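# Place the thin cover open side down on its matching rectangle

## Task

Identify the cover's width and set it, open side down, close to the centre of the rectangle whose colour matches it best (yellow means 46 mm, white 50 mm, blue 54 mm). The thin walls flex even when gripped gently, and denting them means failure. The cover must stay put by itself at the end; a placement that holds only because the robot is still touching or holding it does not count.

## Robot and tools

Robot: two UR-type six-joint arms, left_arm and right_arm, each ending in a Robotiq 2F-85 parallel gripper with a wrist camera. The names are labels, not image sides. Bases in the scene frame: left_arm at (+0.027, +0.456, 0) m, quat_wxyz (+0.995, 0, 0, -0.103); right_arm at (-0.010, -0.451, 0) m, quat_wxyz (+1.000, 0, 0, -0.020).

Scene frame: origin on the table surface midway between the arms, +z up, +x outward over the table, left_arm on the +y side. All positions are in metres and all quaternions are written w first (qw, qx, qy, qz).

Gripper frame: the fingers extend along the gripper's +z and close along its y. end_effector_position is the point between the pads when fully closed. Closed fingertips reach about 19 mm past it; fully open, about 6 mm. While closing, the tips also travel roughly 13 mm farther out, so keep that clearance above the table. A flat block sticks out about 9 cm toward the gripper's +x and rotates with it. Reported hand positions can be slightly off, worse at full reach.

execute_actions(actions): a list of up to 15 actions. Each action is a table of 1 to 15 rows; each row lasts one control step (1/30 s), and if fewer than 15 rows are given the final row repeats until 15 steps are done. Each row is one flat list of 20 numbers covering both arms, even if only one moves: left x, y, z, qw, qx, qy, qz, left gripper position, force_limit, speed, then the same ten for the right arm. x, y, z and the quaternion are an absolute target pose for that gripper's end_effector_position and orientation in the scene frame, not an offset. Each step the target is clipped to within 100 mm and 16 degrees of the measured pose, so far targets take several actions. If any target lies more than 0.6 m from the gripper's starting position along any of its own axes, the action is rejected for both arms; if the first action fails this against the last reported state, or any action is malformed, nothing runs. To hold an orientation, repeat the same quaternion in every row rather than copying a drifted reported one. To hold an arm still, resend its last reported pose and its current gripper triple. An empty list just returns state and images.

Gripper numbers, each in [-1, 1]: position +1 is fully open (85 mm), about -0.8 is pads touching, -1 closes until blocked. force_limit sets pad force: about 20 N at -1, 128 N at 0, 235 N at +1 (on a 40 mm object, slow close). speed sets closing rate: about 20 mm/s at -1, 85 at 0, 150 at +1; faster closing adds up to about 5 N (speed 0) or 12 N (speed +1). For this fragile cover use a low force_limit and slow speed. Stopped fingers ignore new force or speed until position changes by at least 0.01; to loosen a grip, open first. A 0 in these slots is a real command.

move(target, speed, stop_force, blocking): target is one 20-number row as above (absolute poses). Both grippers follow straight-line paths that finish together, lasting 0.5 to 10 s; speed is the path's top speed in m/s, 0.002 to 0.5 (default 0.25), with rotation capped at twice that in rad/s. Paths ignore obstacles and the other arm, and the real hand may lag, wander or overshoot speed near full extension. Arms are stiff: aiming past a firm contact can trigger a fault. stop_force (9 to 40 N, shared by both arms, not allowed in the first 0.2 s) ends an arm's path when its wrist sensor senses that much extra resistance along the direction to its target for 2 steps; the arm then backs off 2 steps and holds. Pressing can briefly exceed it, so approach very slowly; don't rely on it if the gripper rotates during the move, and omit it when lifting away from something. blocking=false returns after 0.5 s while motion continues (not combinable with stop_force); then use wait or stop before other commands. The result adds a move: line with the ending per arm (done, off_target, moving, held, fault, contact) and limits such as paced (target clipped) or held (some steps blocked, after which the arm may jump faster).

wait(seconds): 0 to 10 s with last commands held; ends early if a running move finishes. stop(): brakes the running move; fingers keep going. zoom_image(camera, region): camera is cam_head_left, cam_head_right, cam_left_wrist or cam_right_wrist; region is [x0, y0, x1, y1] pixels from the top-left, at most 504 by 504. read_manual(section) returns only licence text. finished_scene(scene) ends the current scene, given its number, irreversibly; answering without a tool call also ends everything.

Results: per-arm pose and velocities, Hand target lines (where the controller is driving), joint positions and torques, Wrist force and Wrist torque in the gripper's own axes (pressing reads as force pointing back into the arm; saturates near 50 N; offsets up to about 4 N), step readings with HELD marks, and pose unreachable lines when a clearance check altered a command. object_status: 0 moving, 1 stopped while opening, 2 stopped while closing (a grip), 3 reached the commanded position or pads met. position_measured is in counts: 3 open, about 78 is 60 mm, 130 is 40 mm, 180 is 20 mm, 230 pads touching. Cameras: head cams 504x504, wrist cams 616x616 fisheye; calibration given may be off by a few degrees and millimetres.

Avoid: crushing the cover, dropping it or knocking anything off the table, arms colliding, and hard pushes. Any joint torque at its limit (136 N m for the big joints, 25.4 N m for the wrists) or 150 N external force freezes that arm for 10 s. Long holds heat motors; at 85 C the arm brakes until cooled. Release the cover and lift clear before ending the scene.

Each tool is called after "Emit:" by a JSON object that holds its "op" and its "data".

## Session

Emit:
{"op": "execute_actions", "data": {"actions": []}}

Scene clock: 0.00 s.
left_arm: end_effector_position=(+0.3952, +0.4165, +0.2066) position_measured=3 object_status=3 end_effector_quat_wxyz=(-0.116, +0.818, -0.503, -0.252) end_effector_velocity=(+0.000, -0.000, +0.000) end_effector_angular_velocity=(+0.000, -0.000, -0.001) | right_arm: end_effector_position=(+0.1895, -0.5594, +0.2022) position_measured=3 object_status=3 end_effector_quat_wxyz=(-0.365, +0.754, -0.508, -0.201) end_effector_velocity=(-0.000, +0.000, -0.000) end_effector_angular_velocity=(+0.001, -0.000, -0.001)
Joint positions: left_arm=[-0.419 -1.59   1.857 -1.304 -1.383 -2.716] | right_arm=[-1.381 -1.82   2.138 -1.044 -1.39   2.826]
Joint velocities: left_arm=[-0.001 -0.     0.     0.     0.001  0.001] | right_arm=[-0.001  0.     0.001 -0.     0.    -0.   ]
Joint torques (N m, as the arm reports them, + toward a larger angle): no reading
Wrist force (N, on the end effector, along its own x y z axes, offset not removed): no reading
Wrist torque (N m, same axes, about the end effector's origin, offset not removed): no reading
Hand target (left_arm): +0.395, +0.417, +0.207; -0.116, +0.818, -0.503, -0.252
Hand target (right_arm): +0.189, -0.559, +0.202; -0.365, +0.754, -0.508, -0.201
camera_calibration (this result's frames):
cam_left_wrist: T_world_to_cam=[[-0.88737, -0.458537, 0.0481465, 0.53629], [-0.267363, 0.59684, 0.756505, -0.268116], [-0.375621, 0.658427, -0.652214, 0.158005], [0, 0, 0, 1]] pos_world=[0.463554, 0.301897, 0.280064]
cam_right_wrist: T_world_to_cam=[[-0.91924, -0.16941, -0.355384, 0.161941], [-0.393652, 0.409164, 0.823179, 0.170577], [0.00595535, 0.896597, -0.442808, 0.737811], [0, 0, 0, 1]] pos_world=[0.211617, -0.703878, 0.243845]

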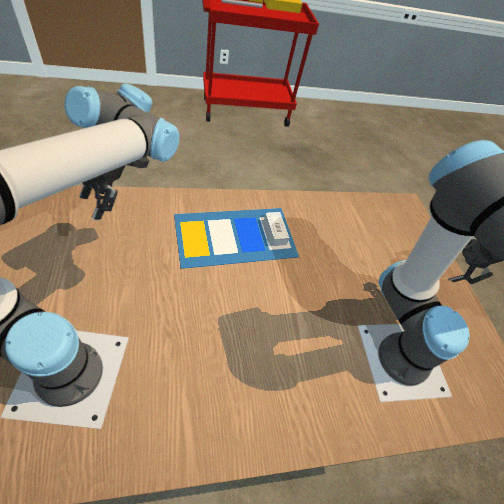

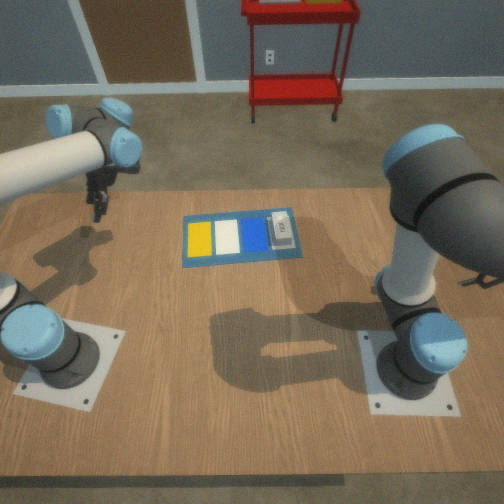

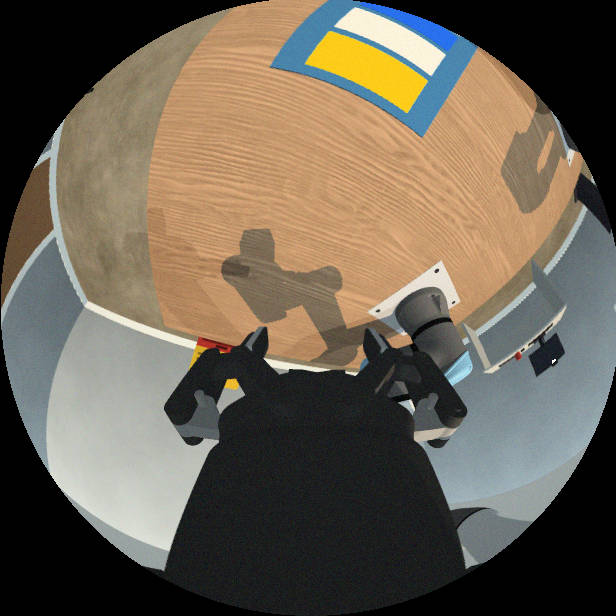

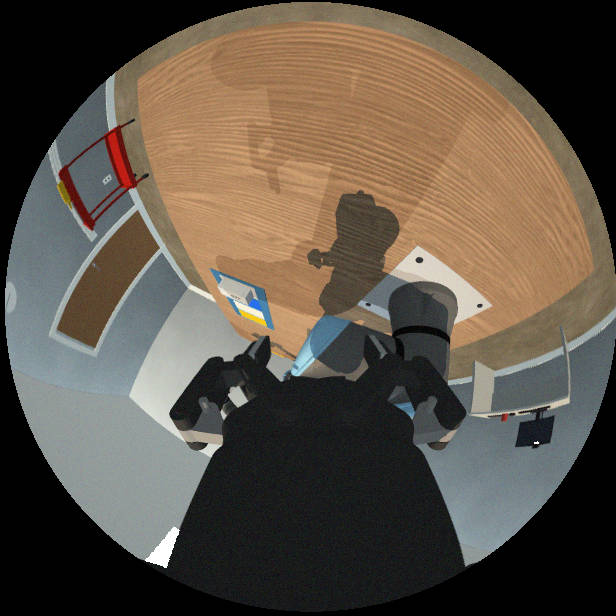

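Emit:
{"op": "move", "data": {"target": [0.3952,0.4165,0.2066,-0.116,0.818,-0.503,-0.252,1,-1,-1,0.465,-0.147,0.10,0,1,0.028,0,1,-1,-1], "speed": 0.3}}

Emit:
{"op": "zoom_image", "data": {"camera": "cam_right_wrist", "region": [220, 230, 420, 430]}}

Scene clock: 8.17 s.
left_arm: end_effector_position=(+0.3952, +0.4165, +0.2066) position_measured=3 object_status=3 end_effector_quat_wxyz=(-0.116, +0.818, -0.503, -0.252) end_effector_velocity=(+0.000, -0.000, +0.000) end_effector_angular_velocity=(-0.000, -0.001, -0.001) | right_arm: end_effector_position=(+0.4657, -0.1465, +0.1002) position_measured=3 object_status=3 end_effector_quat_wxyz=(-0.000, +1.000, +0.027, +0.001) end_effector_velocity=(+0.001, +0.002, -0.001) end_effector_angular_velocity=(-0.005, +0.000, +0.005)
Joint positions: left_arm=[-0.419 -1.59   1.857 -1.305 -1.383 -2.715] | right_arm=[ 0.371 -1.298  1.846 -2.12  -1.57   3.418]
Joint velocities: left_arm=[-0.001 -0.001 -0.    -0.     0.001 -0.   ] | right_arm=[ 0.004  0.007 -0.006  0.001 -0.005 -0.001]
Joint torques (N m, as the arm reports them, + toward a larger angle): left_arm=[ 10.75 -28.28 -14.2   -3.89  -1.02   2.51] | right_arm=[  8.13 -23.01 -32.84  -1.62  -1.28  -1.09]
Wrist force (N, on the end effector, along its own x y z axes, offset not removed): left_arm=[0.5 -0.2 0.0] | right_arm=[1.5 0.7 -4.6]
Wrist torque (N m, same axes, about the end effector's origin, offset not removed): left_arm=[0.01 -0.20 -0.13] | right_arm=[0.07 -0.24 0.05]
Hand target (left_arm): +0.395, +0.416, +0.207; -0.116, +0.818, -0.503, -0.252
Hand target (right_arm): +0.466, -0.146, +0.100; -0.000, +1.000, +0.028, +0.001
Off the commanded pose (left_arm): 0.000 m, 0 deg.
Off the commanded pose (right_arm): 0.001 m, 0 deg.
move: done
camera_calibration (this result's frames):
cam_left_wrist: T_world_to_cam=[[-0.887463, -0.458319, 0.0484998, 0.536132], [-0.267147, 0.59731, 0.75621, -0.26832], [-0.375555, 0.658152, -0.65253, 0.158172], [0, 0, 0, 1]] pos_world=[0.463519, 0.301889, 0.280116]
cam_right_wrist: T_world_to_cam=[[0.0293073, -0.998645, -0.0430137, -0.144997], [-0.966699, -0.0392622, 0.252888, 0.452627], [-0.254234, 0.0341698, -0.966539, 0.36806], [0, 0, 0, 1]] pos_world=[0.535377, -0.139606, 0.235043]

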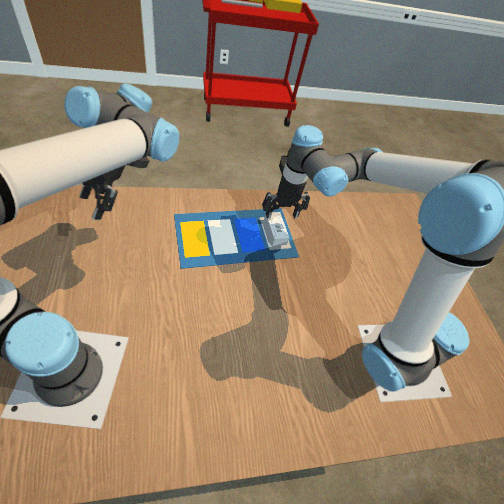

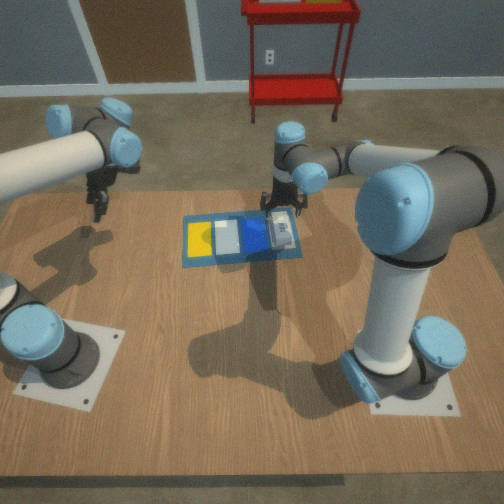

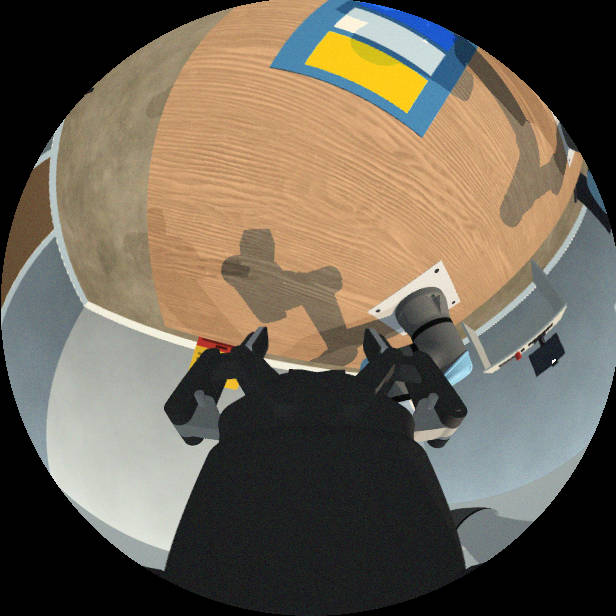

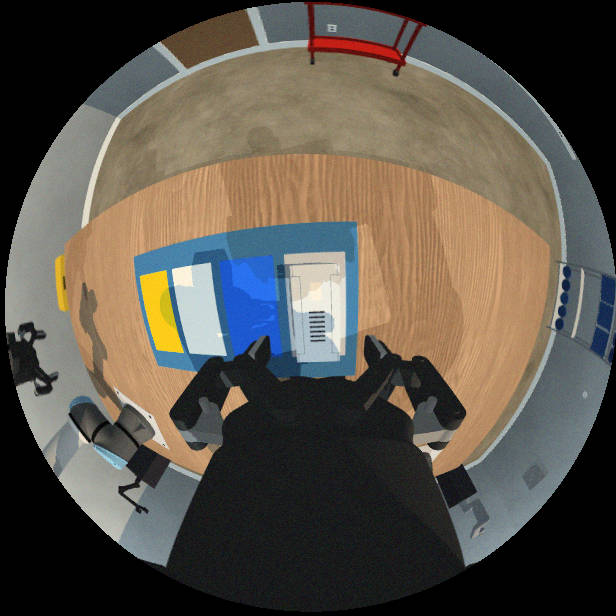

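Region (220, 230, 420, 430) of cam_right_wrist's 616x616 image, scaled by 2.520, with more detail than that image has.

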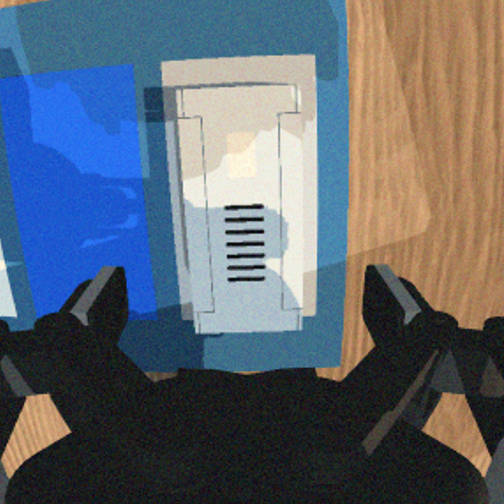

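Emit:
{"op": "move", "data": {"target": [0.3952,0.4165,0.2066,-0.116,0.818,-0.503,-0.252,1,-1,-1,0.476,-0.144,0.034,0,1,0.035,0,0.55,-1,-1], "speed": 0.07}}

Emit:
{"op": "zoom_image", "data": {"camera": "cam_right_wrist", "region": [240, 250, 400, 410]}}

Scene clock: 13.70 s.
left_arm: end_effector_position=(+0.3952, +0.4165, +0.2066) position_measured=3 object_status=3 end_effector_quat_wxyz=(-0.116, +0.818, -0.503, -0.252) end_effector_velocity=(+0.000, -0.000, -0.000) end_effector_angular_velocity=(+0.001, +0.000, -0.000) | right_arm: end_effector_position=(+0.4760, -0.1440, +0.0342) position_measured=59 object_status=0 end_effector_quat_wxyz=(+0.000, +0.999, +0.035, -0.000) end_effector_velocity=(-0.000, +0.000, -0.003) end_effector_angular_velocity=(-0.000, +0.002, +0.001)
Joint positions: left_arm=[-0.419 -1.59   1.857 -1.305 -1.383 -2.715] | right_arm=[ 0.369 -1.182  1.886 -2.275 -1.571  3.402]
Joint velocities: left_arm=[-0.001  0.001 -0.     0.     0.    -0.   ] | right_arm=[ 0.001  0.005  0.002 -0.005  0.    -0.   ]
Joint torques (N m, as the arm reports them, + toward a larger angle): left_arm=[ 10.36 -28.41 -14.17  -3.82  -0.91   2.37] | right_arm=[ -6.27 -24.22  -8.95  -4.64   1.46  -1.15]
Wrist force (N, on the end effector, along its own x y z axes, offset not removed): left_arm=[0.2 1.5 1.5] | right_arm=[2.8 1.6 -2.6]
Wrist torque (N m, same axes, about the end effector's origin, offset not removed): left_arm=[0.30 -0.15 -0.09] | right_arm=[0.05 -0.55 0.05]
Hand target (left_arm): +0.395, +0.417, +0.207; -0.116, +0.818, -0.503, -0.252
Hand target (right_arm): +0.476, -0.144, +0.034; +0.000, +0.999, +0.035, -0.000
Off the commanded pose (left_arm): 0.000 m, 0 deg.
Off the commanded pose (right_arm): 0.000 m, 0 deg.
move: done
camera_calibration (this result's frames):
cam_left_wrist: T_world_to_cam=[[-0.887463, -0.458319, 0.0485002, 0.536132], [-0.267146, 0.597311, 0.756209, -0.26832], [-0.375555, 0.658152, -0.65253, 0.158172], [0, 0, 0, 1]] pos_world=[0.463519, 0.301889, 0.280116]
cam_right_wrist: T_world_to_cam=[[0.0443719, -0.998126, -0.0421475, -0.152746], [-0.965575, -0.0536727, 0.254528, 0.4767], [-0.256313, 0.0294027, -0.966147, 0.307102], [0, 0, 0, 1]] pos_world=[0.545782, -0.135903, 0.168934]

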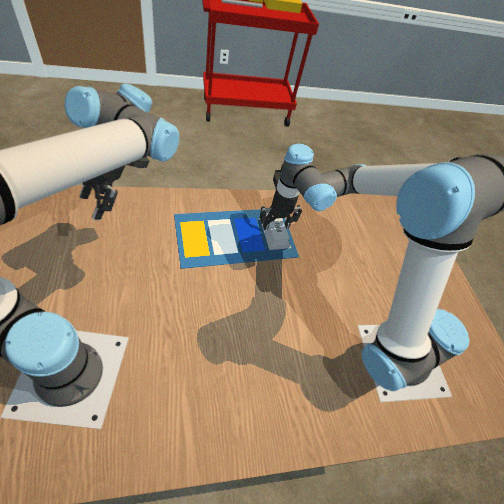

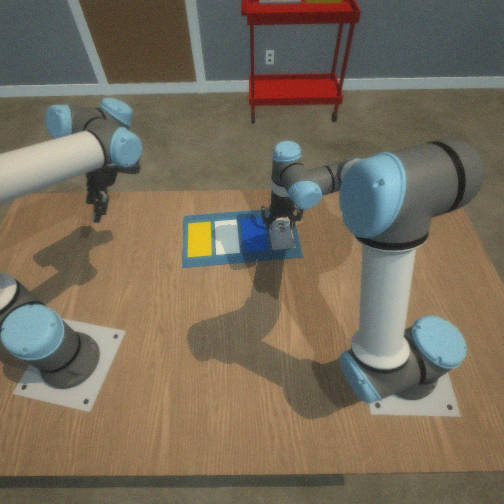

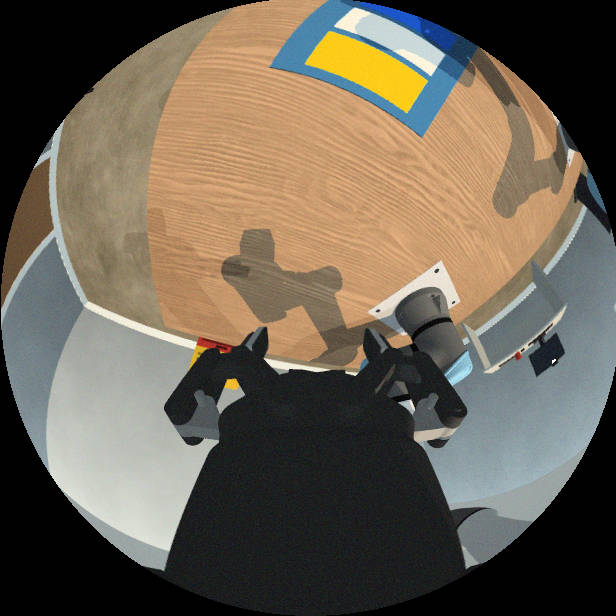

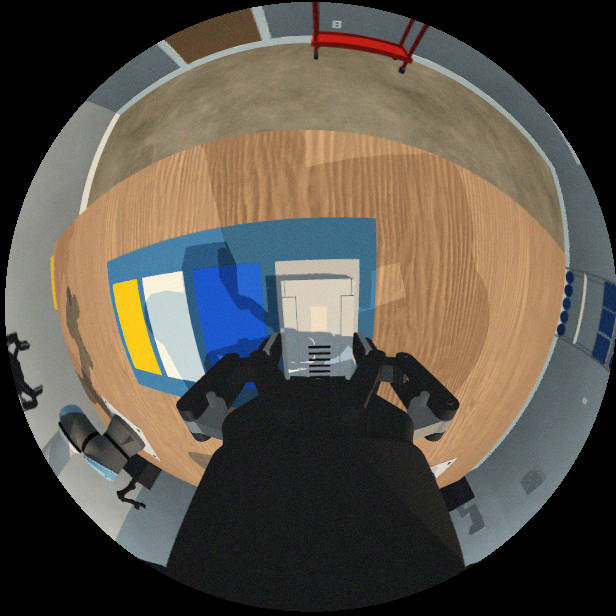

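Region (240, 250, 400, 410) of cam_right_wrist's 616x616 image, scaled by 3.150, with more detail than that image has.

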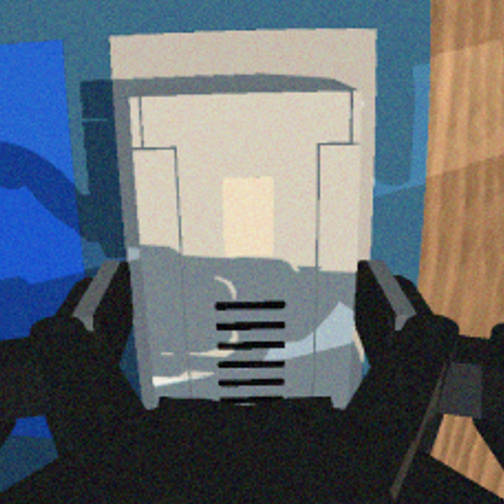

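Emit:
{"op": "move", "data": {"target": [0.3952,0.4165,0.2066,-0.116,0.818,-0.503,-0.252,1,-1,-1,0.476,-0.144,0.034,0,1,0.035,0,-1,-1,-1]}}

Emit:
{"op": "move", "data": {"target": [0.3952,0.4165,0.2066,-0.116,0.818,-0.503,-0.252,1,-1,-1,0.476,-0.144,0.05,0,1,0.035,0,-1,-1,-1], "speed": 0.06}}

Emit:
{"op": "move", "data": {"target": [0.3952,0.4165,0.2066,-0.116,0.818,-0.503,-0.252,1,-1,-1,0.469,-0.047,0.046,0,1,0.035,0,-1,-1,-1], "speed": 0.12}}

Scene clock: 18.50 s.
left_arm: end_effector_position=(+0.3952, +0.4165, +0.2066) position_measured=3 object_status=3 end_effector_quat_wxyz=(-0.116, +0.818, -0.503, -0.252) end_effector_velocity=(+0.000, +0.000, +0.000) end_effector_angular_velocity=(-0.000, +0.000, -0.001) | right_arm: end_effector_position=(+0.4760, -0.1440, +0.0340) position_measured=100 object_status=2 end_effector_quat_wxyz=(-0.000, +0.999, +0.035, +0.000) end_effector_velocity=(-0.000, -0.000, -0.000) end_effector_angular_velocity=(-0.000, +0.001, -0.001)
Joint positions: left_arm=[-0.419 -1.59   1.857 -1.305 -1.383 -2.715] | right_arm=[ 0.369 -1.182  1.886 -2.275 -1.571  3.402]
Joint velocities: left_arm=[ 0.    -0.    -0.     0.     0.001  0.001] | right_arm=[-0.     0.     0.001 -0.     0.     0.   ]
Joint torques (N m, as the arm reports them, + toward a larger angle): left_arm=[ 10.49 -28.46 -14.3   -3.89  -0.82   2.23] | right_arm=[ -5.78 -43.16  -9.11  -1.61   1.39  -0.93]
Wrist force (N, on the end effector, along its own x y z axes, offset not removed): left_arm=[1.2 1.2 2.0] | right_arm=[2.5 0.5 -9.7]
Wrist torque (N m, same axes, about the end effector's origin, offset not removed): left_arm=[0.14 -0.25 -0.17] | right_arm=[-0.06 -0.53 0.04]
Hand target (left_arm): +0.395, +0.417, +0.207; -0.116, +0.818, -0.503, -0.252
Hand target (right_arm): +0.476, -0.144, +0.034; -0.000, +0.999, +0.035, +0.000
Off the commanded pose (left_arm): 0.000 m, 0 deg.
Off the commanded pose (right_arm): 0.000 m, 0 deg.
move: done
camera_calibration (this result's frames):
cam_left_wrist: T_world_to_cam=[[-0.887463, -0.458319, 0.0485003, 0.536132], [-0.267146, 0.597311, 0.75621, -0.268321], [-0.375555, 0.658152, -0.652529, 0.158172], [0, 0, 0, 1]] pos_world=[0.463519, 0.301889, 0.280116]
cam_right_wrist: T_world_to_cam=[[0.0444238, -0.998123, -0.0421598, -0.152777], [-0.965581, -0.053725, 0.254495, 0.476761], [-0.256282, 0.029403, -0.966155, 0.306917], [0, 0, 0, 1]] pos_world=[0.545795, -0.135901, 0.168755]

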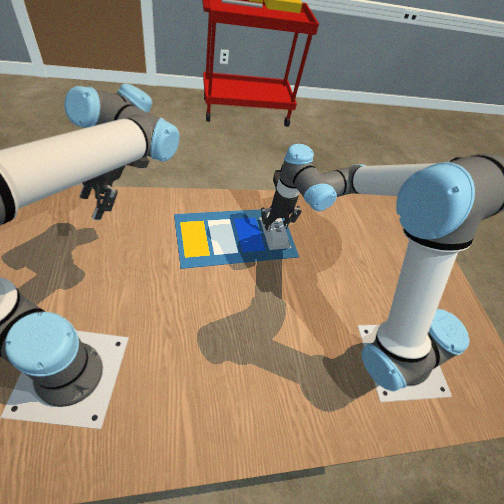

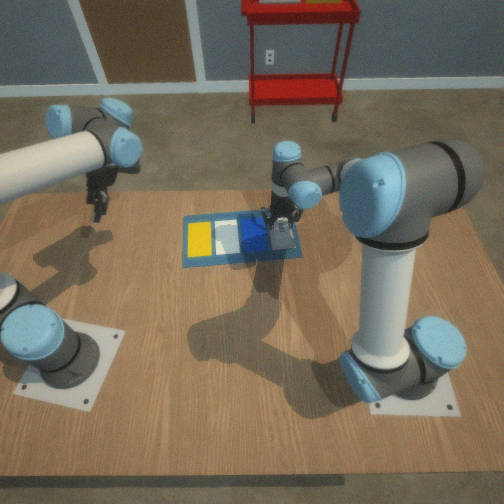

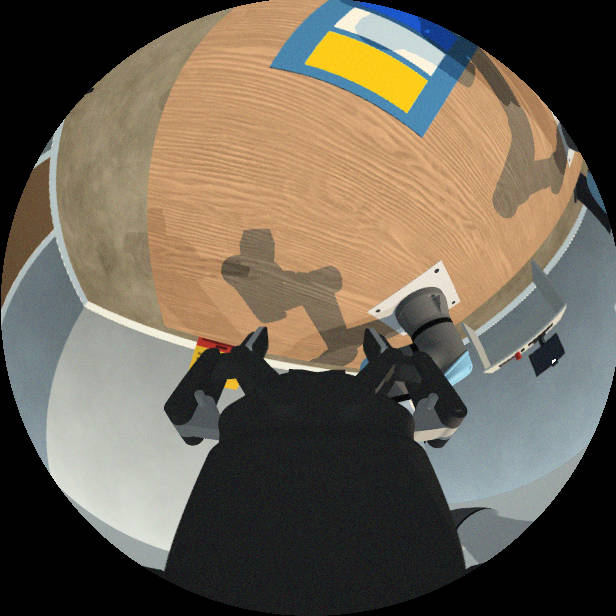

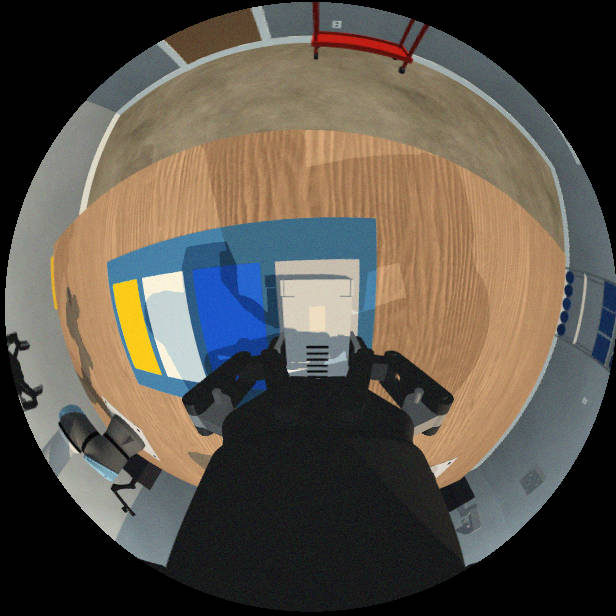

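Scene clock: 19.33 s.
left_arm: end_effector_position=(+0.3952, +0.4165, +0.2066) position_measured=3 object_status=3 end_effector_quat_wxyz=(-0.116, +0.818, -0.503, -0.252) end_effector_velocity=(-0.000, -0.000, +0.000) end_effector_angular_velocity=(+0.000, -0.001, +0.001) | right_arm: end_effector_position=(+0.4760, -0.1440, +0.0498) position_measured=100 object_status=2 end_effector_quat_wxyz=(-0.000, +0.999, +0.035, +0.000) end_effector_velocity=(-0.001, -0.000, +0.001) end_effector_angular_velocity=(-0.001, +0.002, +0.000)
Joint positions: left_arm=[-0.419 -1.59   1.857 -1.305 -1.383 -2.715] | right_arm=[ 0.369 -1.206  1.871 -2.236 -1.571  3.402]
Joint velocities: left_arm=[-0.    -0.    -0.    -0.    -0.    -0.002] | right_arm=[ 0.    -0.002 -0.001  0.006 -0.    -0.   ]
Joint torques (N m, as the arm reports them, + toward a larger angle): left_arm=[ 10.07 -28.8  -14.3   -3.8   -0.81   2.37] | right_arm=[ -4.83 -50.41 -31.26  -1.76   1.32  -0.79]
Wrist force (N, on the end effector, along its own x y z axes, offset not removed): left_arm=[-0.7 -0.7 2.4] | right_arm=[0.6 -2.4 -2.6]
Wrist torque (N m, same axes, about the end effector's origin, offset not removed): left_arm=[-0.16 0.12 -0.06] | right_arm=[-0.54 -0.26 0.06]
Hand target (left_arm): +0.395, +0.417, +0.207; -0.116, +0.818, -0.503, -0.252
Hand target (right_arm): +0.476, -0.144, +0.050; -0.000, +0.999, +0.035, +0.000
Off the commanded pose (left_arm): 0.000 m, 0 deg.
Off the commanded pose (right_arm): 0.000 m, 0 deg.
move: done
camera_calibration (this result's frames):
cam_left_wrist: T_world_to_cam=[[-0.887463, -0.458319, 0.0485001, 0.536132], [-0.267146, 0.59731, 0.75621, -0.26832], [-0.375555, 0.658152, -0.652529, 0.158172], [0, 0, 0, 1]] pos_world=[0.463519, 0.301889, 0.280116]
cam_right_wrist: T_world_to_cam=[[0.0444232, -0.998123, -0.0421619, -0.152115], [-0.965578, -0.0537253, 0.254505, 0.472725], [-0.256292, 0.0294047, -0.966152, 0.322174], [0, 0, 0, 1]] pos_world=[0.545781, -0.135905, 0.184545]

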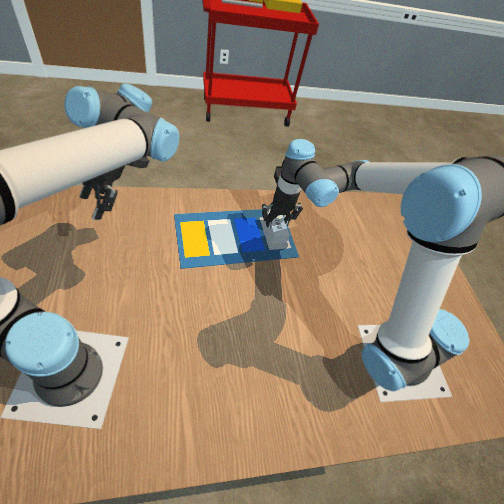

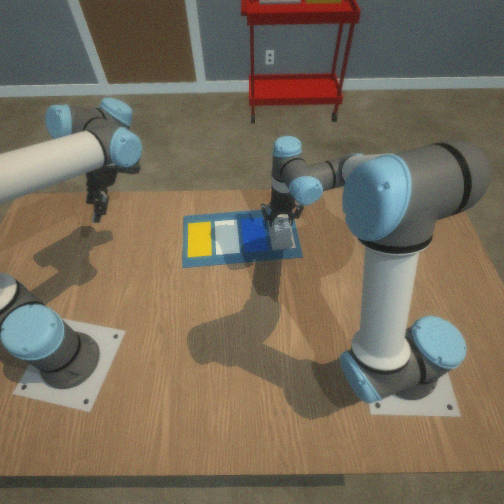

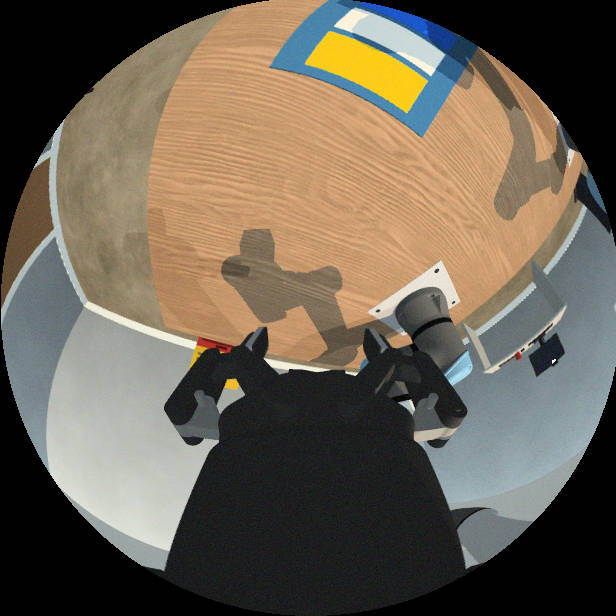

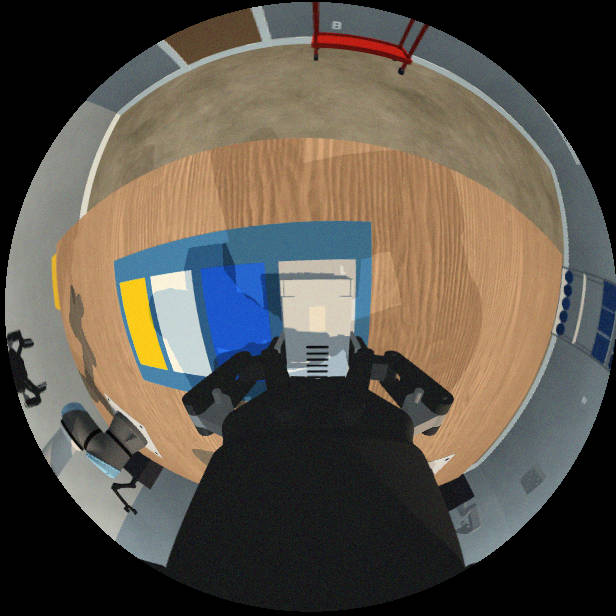

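Scene clock: 20.67 s.
left_arm: end_effector_position=(+0.3952, +0.4165, +0.2066) position_measured=3 object_status=3 end_effector_quat_wxyz=(-0.116, +0.818, -0.503, -0.252) end_effector_velocity=(+0.000, +0.000, -0.000) end_effector_angular_velocity=(-0.000, +0.001, -0.000) | right_arm: end_effector_position=(+0.4689, -0.0471, +0.0460) position_measured=100 object_status=2 end_effector_quat_wxyz=(-0.000, +0.999, +0.035, +0.000) end_effector_velocity=(+0.001, +0.002, -0.000) end_effector_angular_velocity=(-0.000, -0.001, -0.001)
Joint positions: left_arm=[-0.419 -1.59   1.857 -1.305 -1.383 -2.715] | right_arm=[ 0.526 -1.098  1.716 -2.189 -1.571  3.558]
Joint velocities: left_arm=[ 0.001  0.001 -0.    -0.    -0.     0.001] | right_arm=[ 0.002  0.003 -0.005  0.001 -0.     0.004]
Joint torques (N m, as the arm reports them, + toward a larger angle): left_arm=[ 10.01 -28.36 -14.08  -3.76  -0.78   2.24] | right_arm=[  6.08 -29.04 -30.98  -1.95  -1.54   1.24]
Wrist force (N, on the end effector, along its own x y z axes, offset not removed): left_arm=[1.2 0.8 1.8] | right_arm=[-0.5 -0.7 -2.6]
Wrist torque (N m, same axes, about the end effector's origin, offset not removed): left_arm=[0.20 -0.33 -0.21] | right_arm=[-0.23 0.05 0.11]
Hand target (left_arm): +0.395, +0.417, +0.207; -0.116, +0.818, -0.503, -0.252
Hand target (right_arm): +0.469, -0.047, +0.046; -0.000, +0.999, +0.035, +0.000
Off the commanded pose (left_arm): 0.000 m, 0 deg.
Off the commanded pose (right_arm): 0.000 m, 0 deg.
move: done
camera_calibration (this result's frames):
cam_left_wrist: T_world_to_cam=[[-0.887463, -0.458319, 0.0485004, 0.536132], [-0.267146, 0.597311, 0.75621, -0.268321], [-0.375555, 0.658152, -0.652529, 0.158172], [0, 0, 0, 1]] pos_world=[0.463519, 0.301889, 0.280116]
cam_right_wrist: T_world_to_cam=[[0.0444406, -0.998111, -0.0424251, -0.0552459], [-0.965609, -0.0538055, 0.25437, 0.472101], [-0.256172, 0.0296617, -0.966176, 0.313805], [0, 0, 0, 1]] pos_world=[0.538708, -0.0390478, 0.180759]

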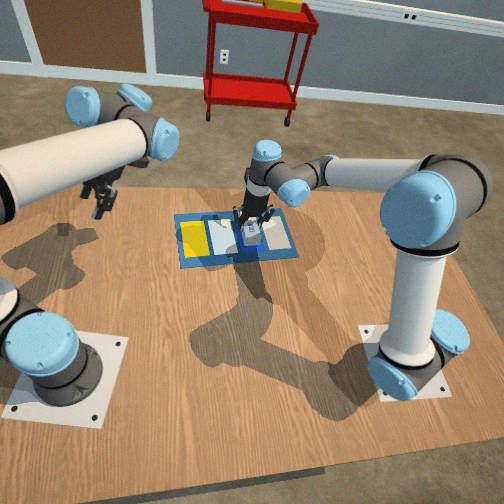

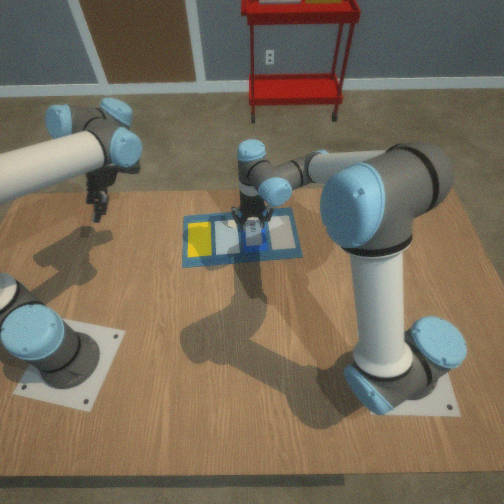

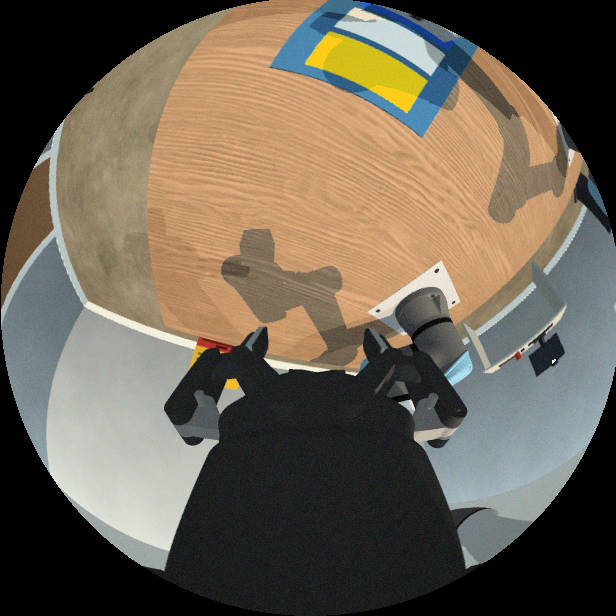

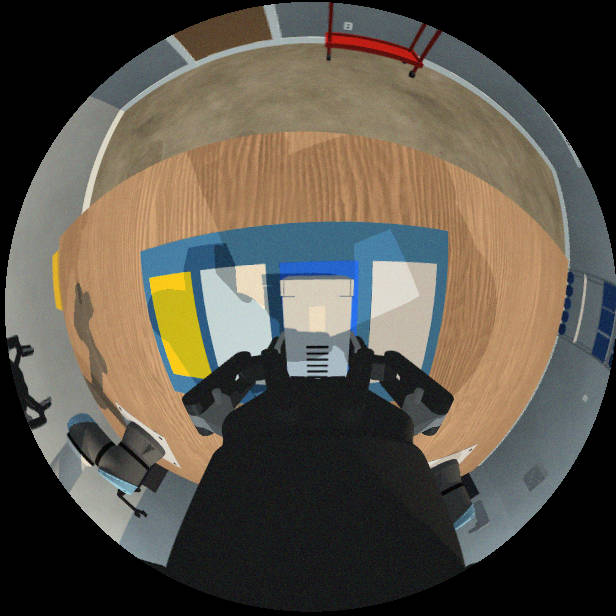

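Reading 100 means 54 mm, so blue.

Emit:
{"op": "move", "data": {"target": [0.3952,0.4165,0.2066,-0.116,0.818,-0.503,-0.252,1,-1,-1,0.468,-0.049,0.034,0,1,0.035,0,-1,-1,-1], "speed": 0.015, "stop_force": 9}}

Emit:
{"op": "move", "data": {"target": [0.3952,0.4165,0.2066,-0.116,0.818,-0.503,-0.252,1,-1,-1,0.468,-0.049,0.0345,0,1,0.035,0,0.7,-1,0]}}

Emit:
{"op": "move", "data": {"target": [0.3952,0.4165,0.2066,-0.116,0.818,-0.503,-0.252,1,-1,-1,0.468,-0.049,0.11,0,1,0.035,0,0.7,-1,0], "speed": 0.15}}

Scene clock: 26.33 s.
left_arm: end_effector_position=(+0.3952, +0.4165, +0.2066) position_measured=3 object_status=3 end_effector_quat_wxyz=(-0.116, +0.818, -0.503, -0.252) end_effector_velocity=(-0.000, -0.000, +0.000) end_effector_angular_velocity=(-0.001, +0.001, -0.001) | right_arm: end_effector_position=(+0.4680, -0.0490, +0.0343) position_measured=100 object_status=2 end_effector_quat_wxyz=(+0.000, +0.999, +0.035, -0.000) end_effector_velocity=(-0.000, +0.001, -0.002) end_effector_angular_velocity=(+0.001, -0.002, +0.001)
Joint positions: left_arm=[-0.419 -1.59   1.857 -1.305 -1.383 -2.715] | right_arm=[ 0.524 -1.085  1.732 -2.218 -1.571  3.556]
Joint velocities: left_arm=[-0.    -0.    -0.     0.    -0.001  0.001] | right_arm=[ 0.001  0.002  0.002 -0.006 -0.    -0.   ]
Joint torques (N m, as the arm reports them, + toward a larger angle): left_arm=[ 10.1  -28.23 -14.98  -3.65  -0.79   2.08] | right_arm=[ -6.11 -29.36 -10.98  -3.88  -1.53  -1.05]
Wrist force (N, on the end effector, along its own x y z axes, offset not removed): left_arm=[-0.1 -1.1 1.3] | right_arm=[0.5 0.4 -3.4]
Wrist torque (N m, same axes, about the end effector's origin, offset not removed): left_arm=[-0.16 0.00 -0.08] | right_arm=[-0.07 -0.16 0.04]
Hand target (left_arm): +0.395, +0.417, +0.207; -0.116, +0.818, -0.503, -0.252
Hand target (right_arm): +0.468, -0.049, +0.034; +0.000, +0.999, +0.035, -0.000
Off the commanded pose (left_arm): 0.000 m, 0 deg.
Off the commanded pose (right_arm): 0.000 m, 0 deg.
move: done
camera_calibration (this result's frames):
cam_left_wrist: T_world_to_cam=[[-0.887463, -0.458319, 0.0485001, 0.536132], [-0.267146, 0.59731, 0.75621, -0.26832], [-0.375555, 0.658152, -0.652529, 0.158172], [0, 0, 0, 1]] pos_world=[0.463519, 0.301889, 0.280116]
cam_right_wrist: T_world_to_cam=[[0.0444232, -0.998123, -0.0421516, -0.0575438], [-0.965574, -0.0537232, 0.254522, 0.4741], [-0.256308, 0.0293938, -0.966148, 0.302323], [0, 0, 0, 1]] pos_world=[0.537822, -0.0408521, 0.168995]

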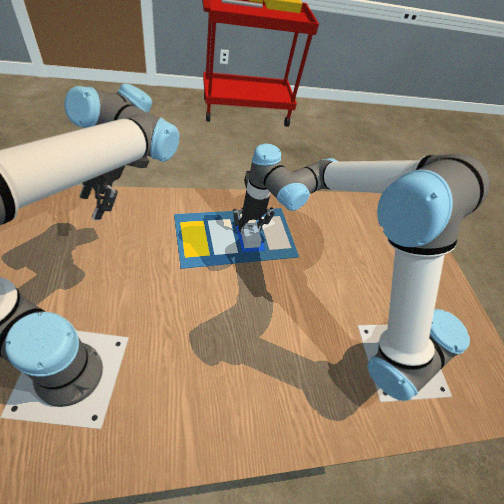

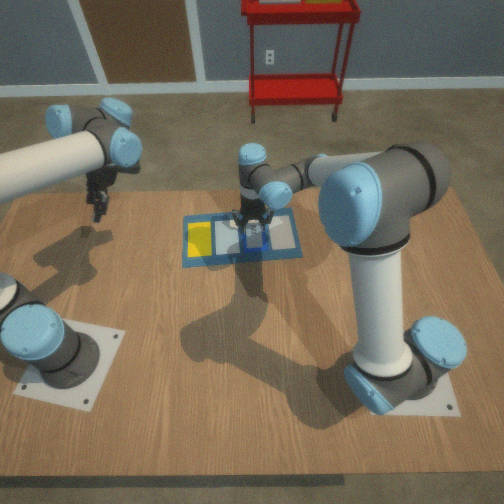

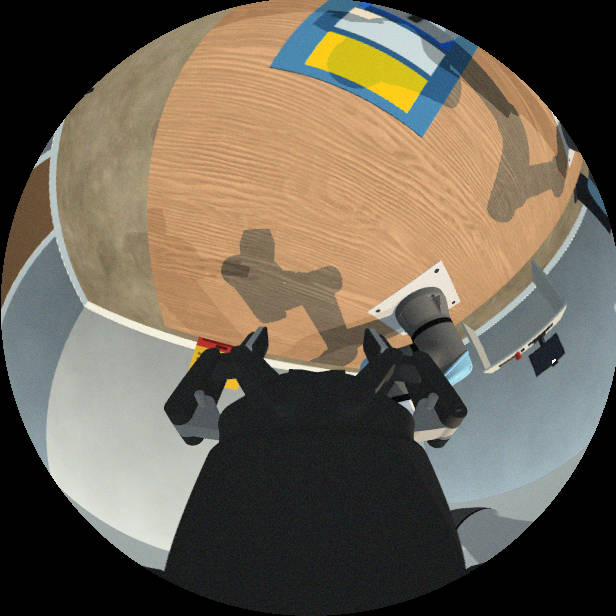

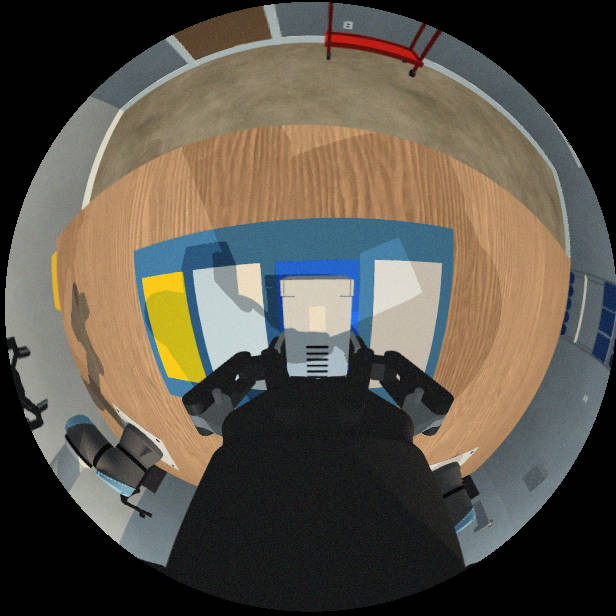

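Scene clock: 27.03 s.
left_arm: end_effector_position=(+0.3952, +0.4165, +0.2066) position_measured=3 object_status=3 end_effector_quat_wxyz=(-0.116, +0.818, -0.503, -0.252) end_effector_velocity=(-0.000, -0.000, +0.000) end_effector_angular_velocity=(-0.001, -0.000, -0.001) | right_arm: end_effector_position=(+0.4679, -0.0490, +0.0344) position_measured=41 object_status=3 end_effector_quat_wxyz=(+0.000, +0.999, +0.035, -0.000) end_effector_velocity=(+0.000, -0.001, +0.000) end_effector_angular_velocity=(+0.000, +0.000, -0.001)
Joint positions: left_arm=[-0.419 -1.59   1.857 -1.305 -1.383 -2.715] | right_arm=[ 0.524 -1.086  1.732 -2.217 -1.571  3.556]
Joint velocities: left_arm=[-0.    -0.001  0.     0.    -0.     0.   ] | right_arm=[-0.001 -0.    -0.     0.     0.    -0.001]
Joint torques (N m, as the arm reports them, + toward a larger angle): left_arm=[ 10.4  -28.48 -15.12  -3.69  -0.8    2.03] | right_arm=[ -5.48 -54.27 -25.39  -1.65  -1.49  -1.09]
Wrist force (N, on the end effector, along its own x y z axes, offset not removed): left_arm=[-0.2 0.4 2.2] | right_arm=[1.2 0.1 -3.2]
Wrist torque (N m, same axes, about the end effector's origin, offset not removed): left_arm=[0.15 -0.06 0.06] | right_arm=[-0.09 -0.23 -0.01]
Hand target (left_arm): +0.395, +0.417, +0.207; -0.116, +0.818, -0.503, -0.252
Hand target (right_arm): +0.468, -0.049, +0.035; -0.000, +0.999, +0.035, +0.000
Off the commanded pose (left_arm): 0.000 m, 0 deg.
Off the commanded pose (right_arm): 0.000 m, 0 deg.
move: done
camera_calibration (this result's frames):
cam_left_wrist: T_world_to_cam=[[-0.887463, -0.458319, 0.0485004, 0.536132], [-0.267146, 0.59731, 0.75621, -0.268321], [-0.375555, 0.658152, -0.652529, 0.158172], [0, 0, 0, 1]] pos_world=[0.463519, 0.301889, 0.280116]
cam_right_wrist: T_world_to_cam=[[0.0444177, -0.998126, -0.0420885, -0.057612], [-0.965541, -0.0537055, 0.254648, 0.473944], [-0.256431, 0.0293273, -0.966118, 0.302525], [0, 0, 0, 1]] pos_world=[0.537748, -0.0409229, 0.169161]

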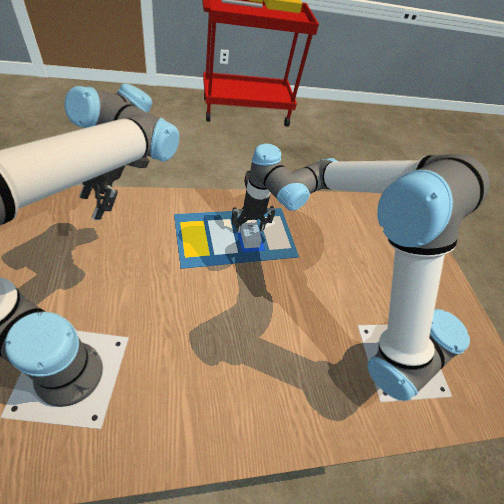

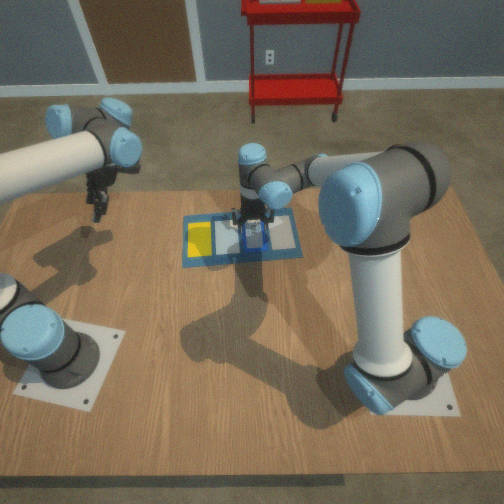

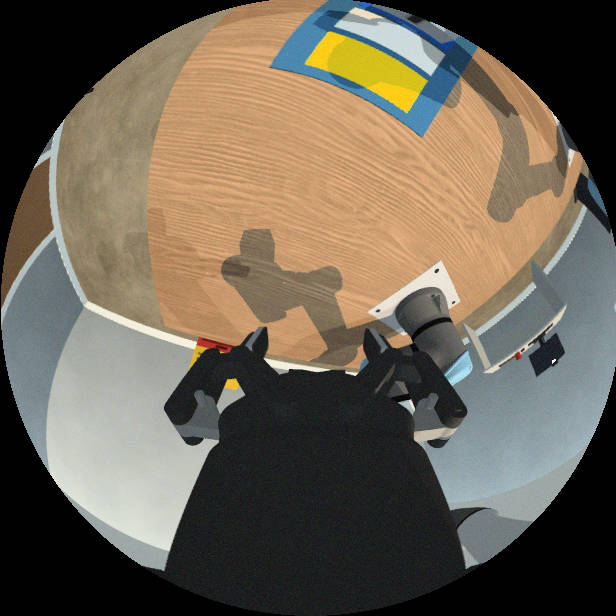

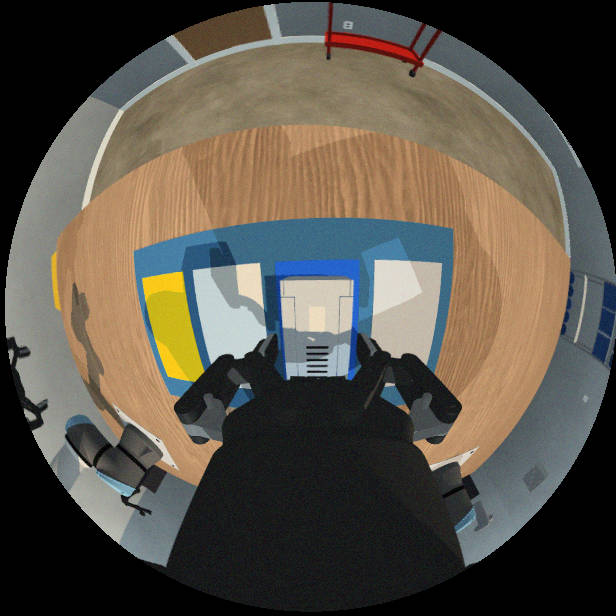

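Scene clock: 28.07 s.
left_arm: end_effector_position=(+0.3952, +0.4165, +0.2066) position_measured=3 object_status=3 end_effector_quat_wxyz=(-0.116, +0.818, -0.503, -0.252) end_effector_velocity=(-0.000, +0.000, +0.000) end_effector_angular_velocity=(-0.001, -0.001, +0.001) | right_arm: end_effector_position=(+0.4679, -0.0490, +0.1098) position_measured=41 object_status=3 end_effector_quat_wxyz=(-0.000, +0.999, +0.035, +0.000) end_effector_velocity=(+0.000, -0.000, +0.002) end_effector_angular_velocity=(-0.001, +0.001, +0.000)
Joint positions: left_arm=[-0.419 -1.59   1.857 -1.305 -1.383 -2.715] | right_arm=[ 0.524 -1.181  1.652 -2.042 -1.571  3.556]
Joint velocities: left_arm=[ 0.    -0.001 -0.     0.    -0.    -0.001] | right_arm=[-0.    -0.002 -0.004  0.008 -0.    -0.   ]
Joint torques (N m, as the arm reports them, + toward a larger angle): left_arm=[  9.62 -28.09 -15.17  -3.79  -0.93   2.05] | right_arm=[ -0.31 -49.49 -32.14  -1.71   0.69  -0.91]
Wrist force (N, on the end effector, along its own x y z axes, offset not removed): left_arm=[-0.2 -0.8 -0.1] | right_arm=[1.7 0.2 -2.3]
Wrist torque (N m, same axes, about the end effector's origin, offset not removed): left_arm=[-0.20 -0.02 -0.09] | right_arm=[-0.06 -0.33 0.14]
Hand target (left_arm): +0.395, +0.417, +0.207; -0.116, +0.818, -0.503, -0.252
Hand target (right_arm): +0.468, -0.049, +0.110; -0.000, +0.999, +0.035, +0.000
Off the commanded pose (left_arm): 0.000 m, 0 deg.
Off the commanded pose (right_arm): 0.000 m, 0 deg.
move: done
camera_calibration (this result's frames):
cam_left_wrist: T_world_to_cam=[[-0.887463, -0.458319, 0.0485003, 0.536132], [-0.267146, 0.59731, 0.75621, -0.26832], [-0.375555, 0.658152, -0.652529, 0.158172], [0, 0, 0, 1]] pos_world=[0.463519, 0.301889, 0.280116]
cam_right_wrist: T_world_to_cam=[[0.0443931, -0.998123, -0.042181, -0.0543828], [-0.965592, -0.0536996, 0.254456, 0.454795], [-0.256244, 0.0294336, -0.966164, 0.375256], [0, 0, 0, 1]] pos_world=[0.537718, -0.0409035, 0.24454]

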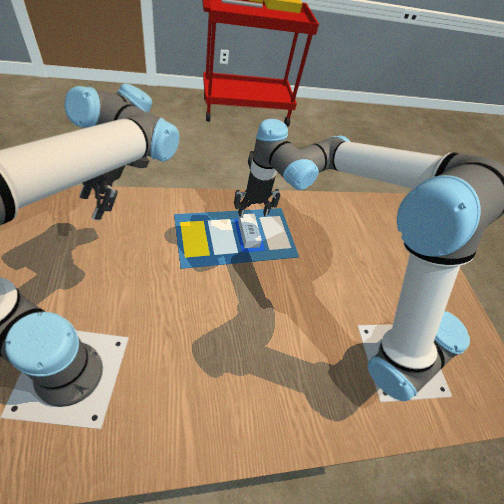

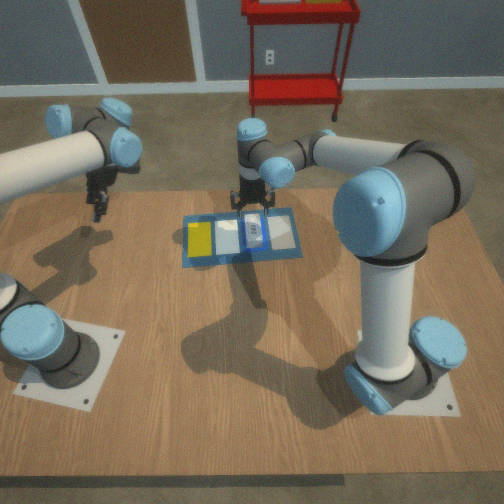

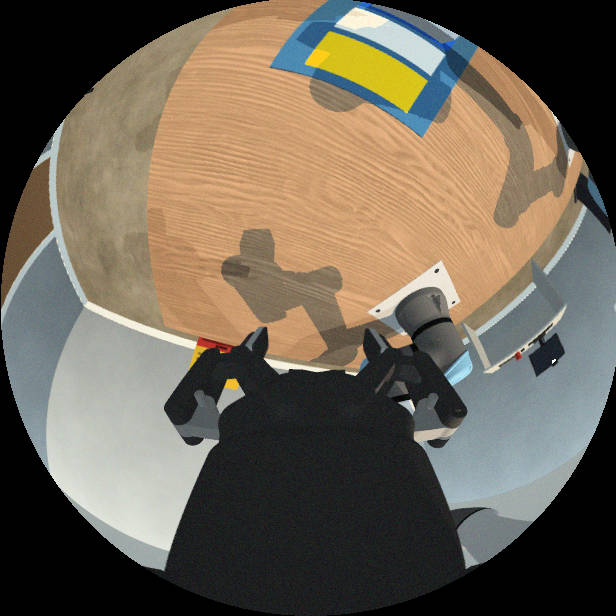

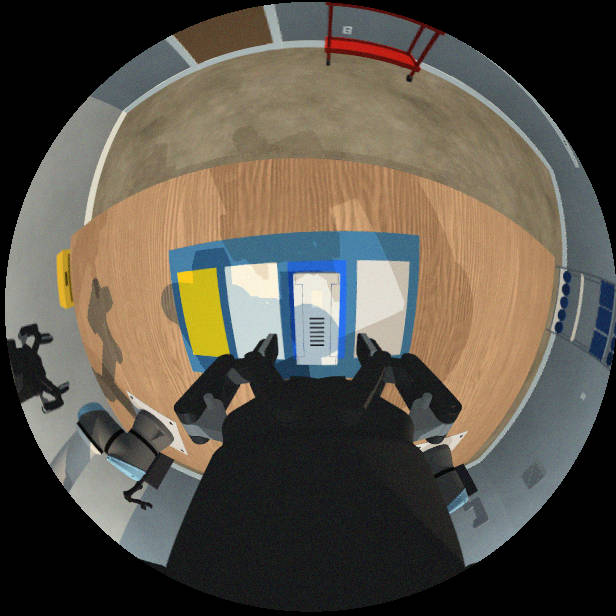

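Emit:
{"op": "finished_scene", "data": {"scene": 2}}

The scene is finished: the task was done.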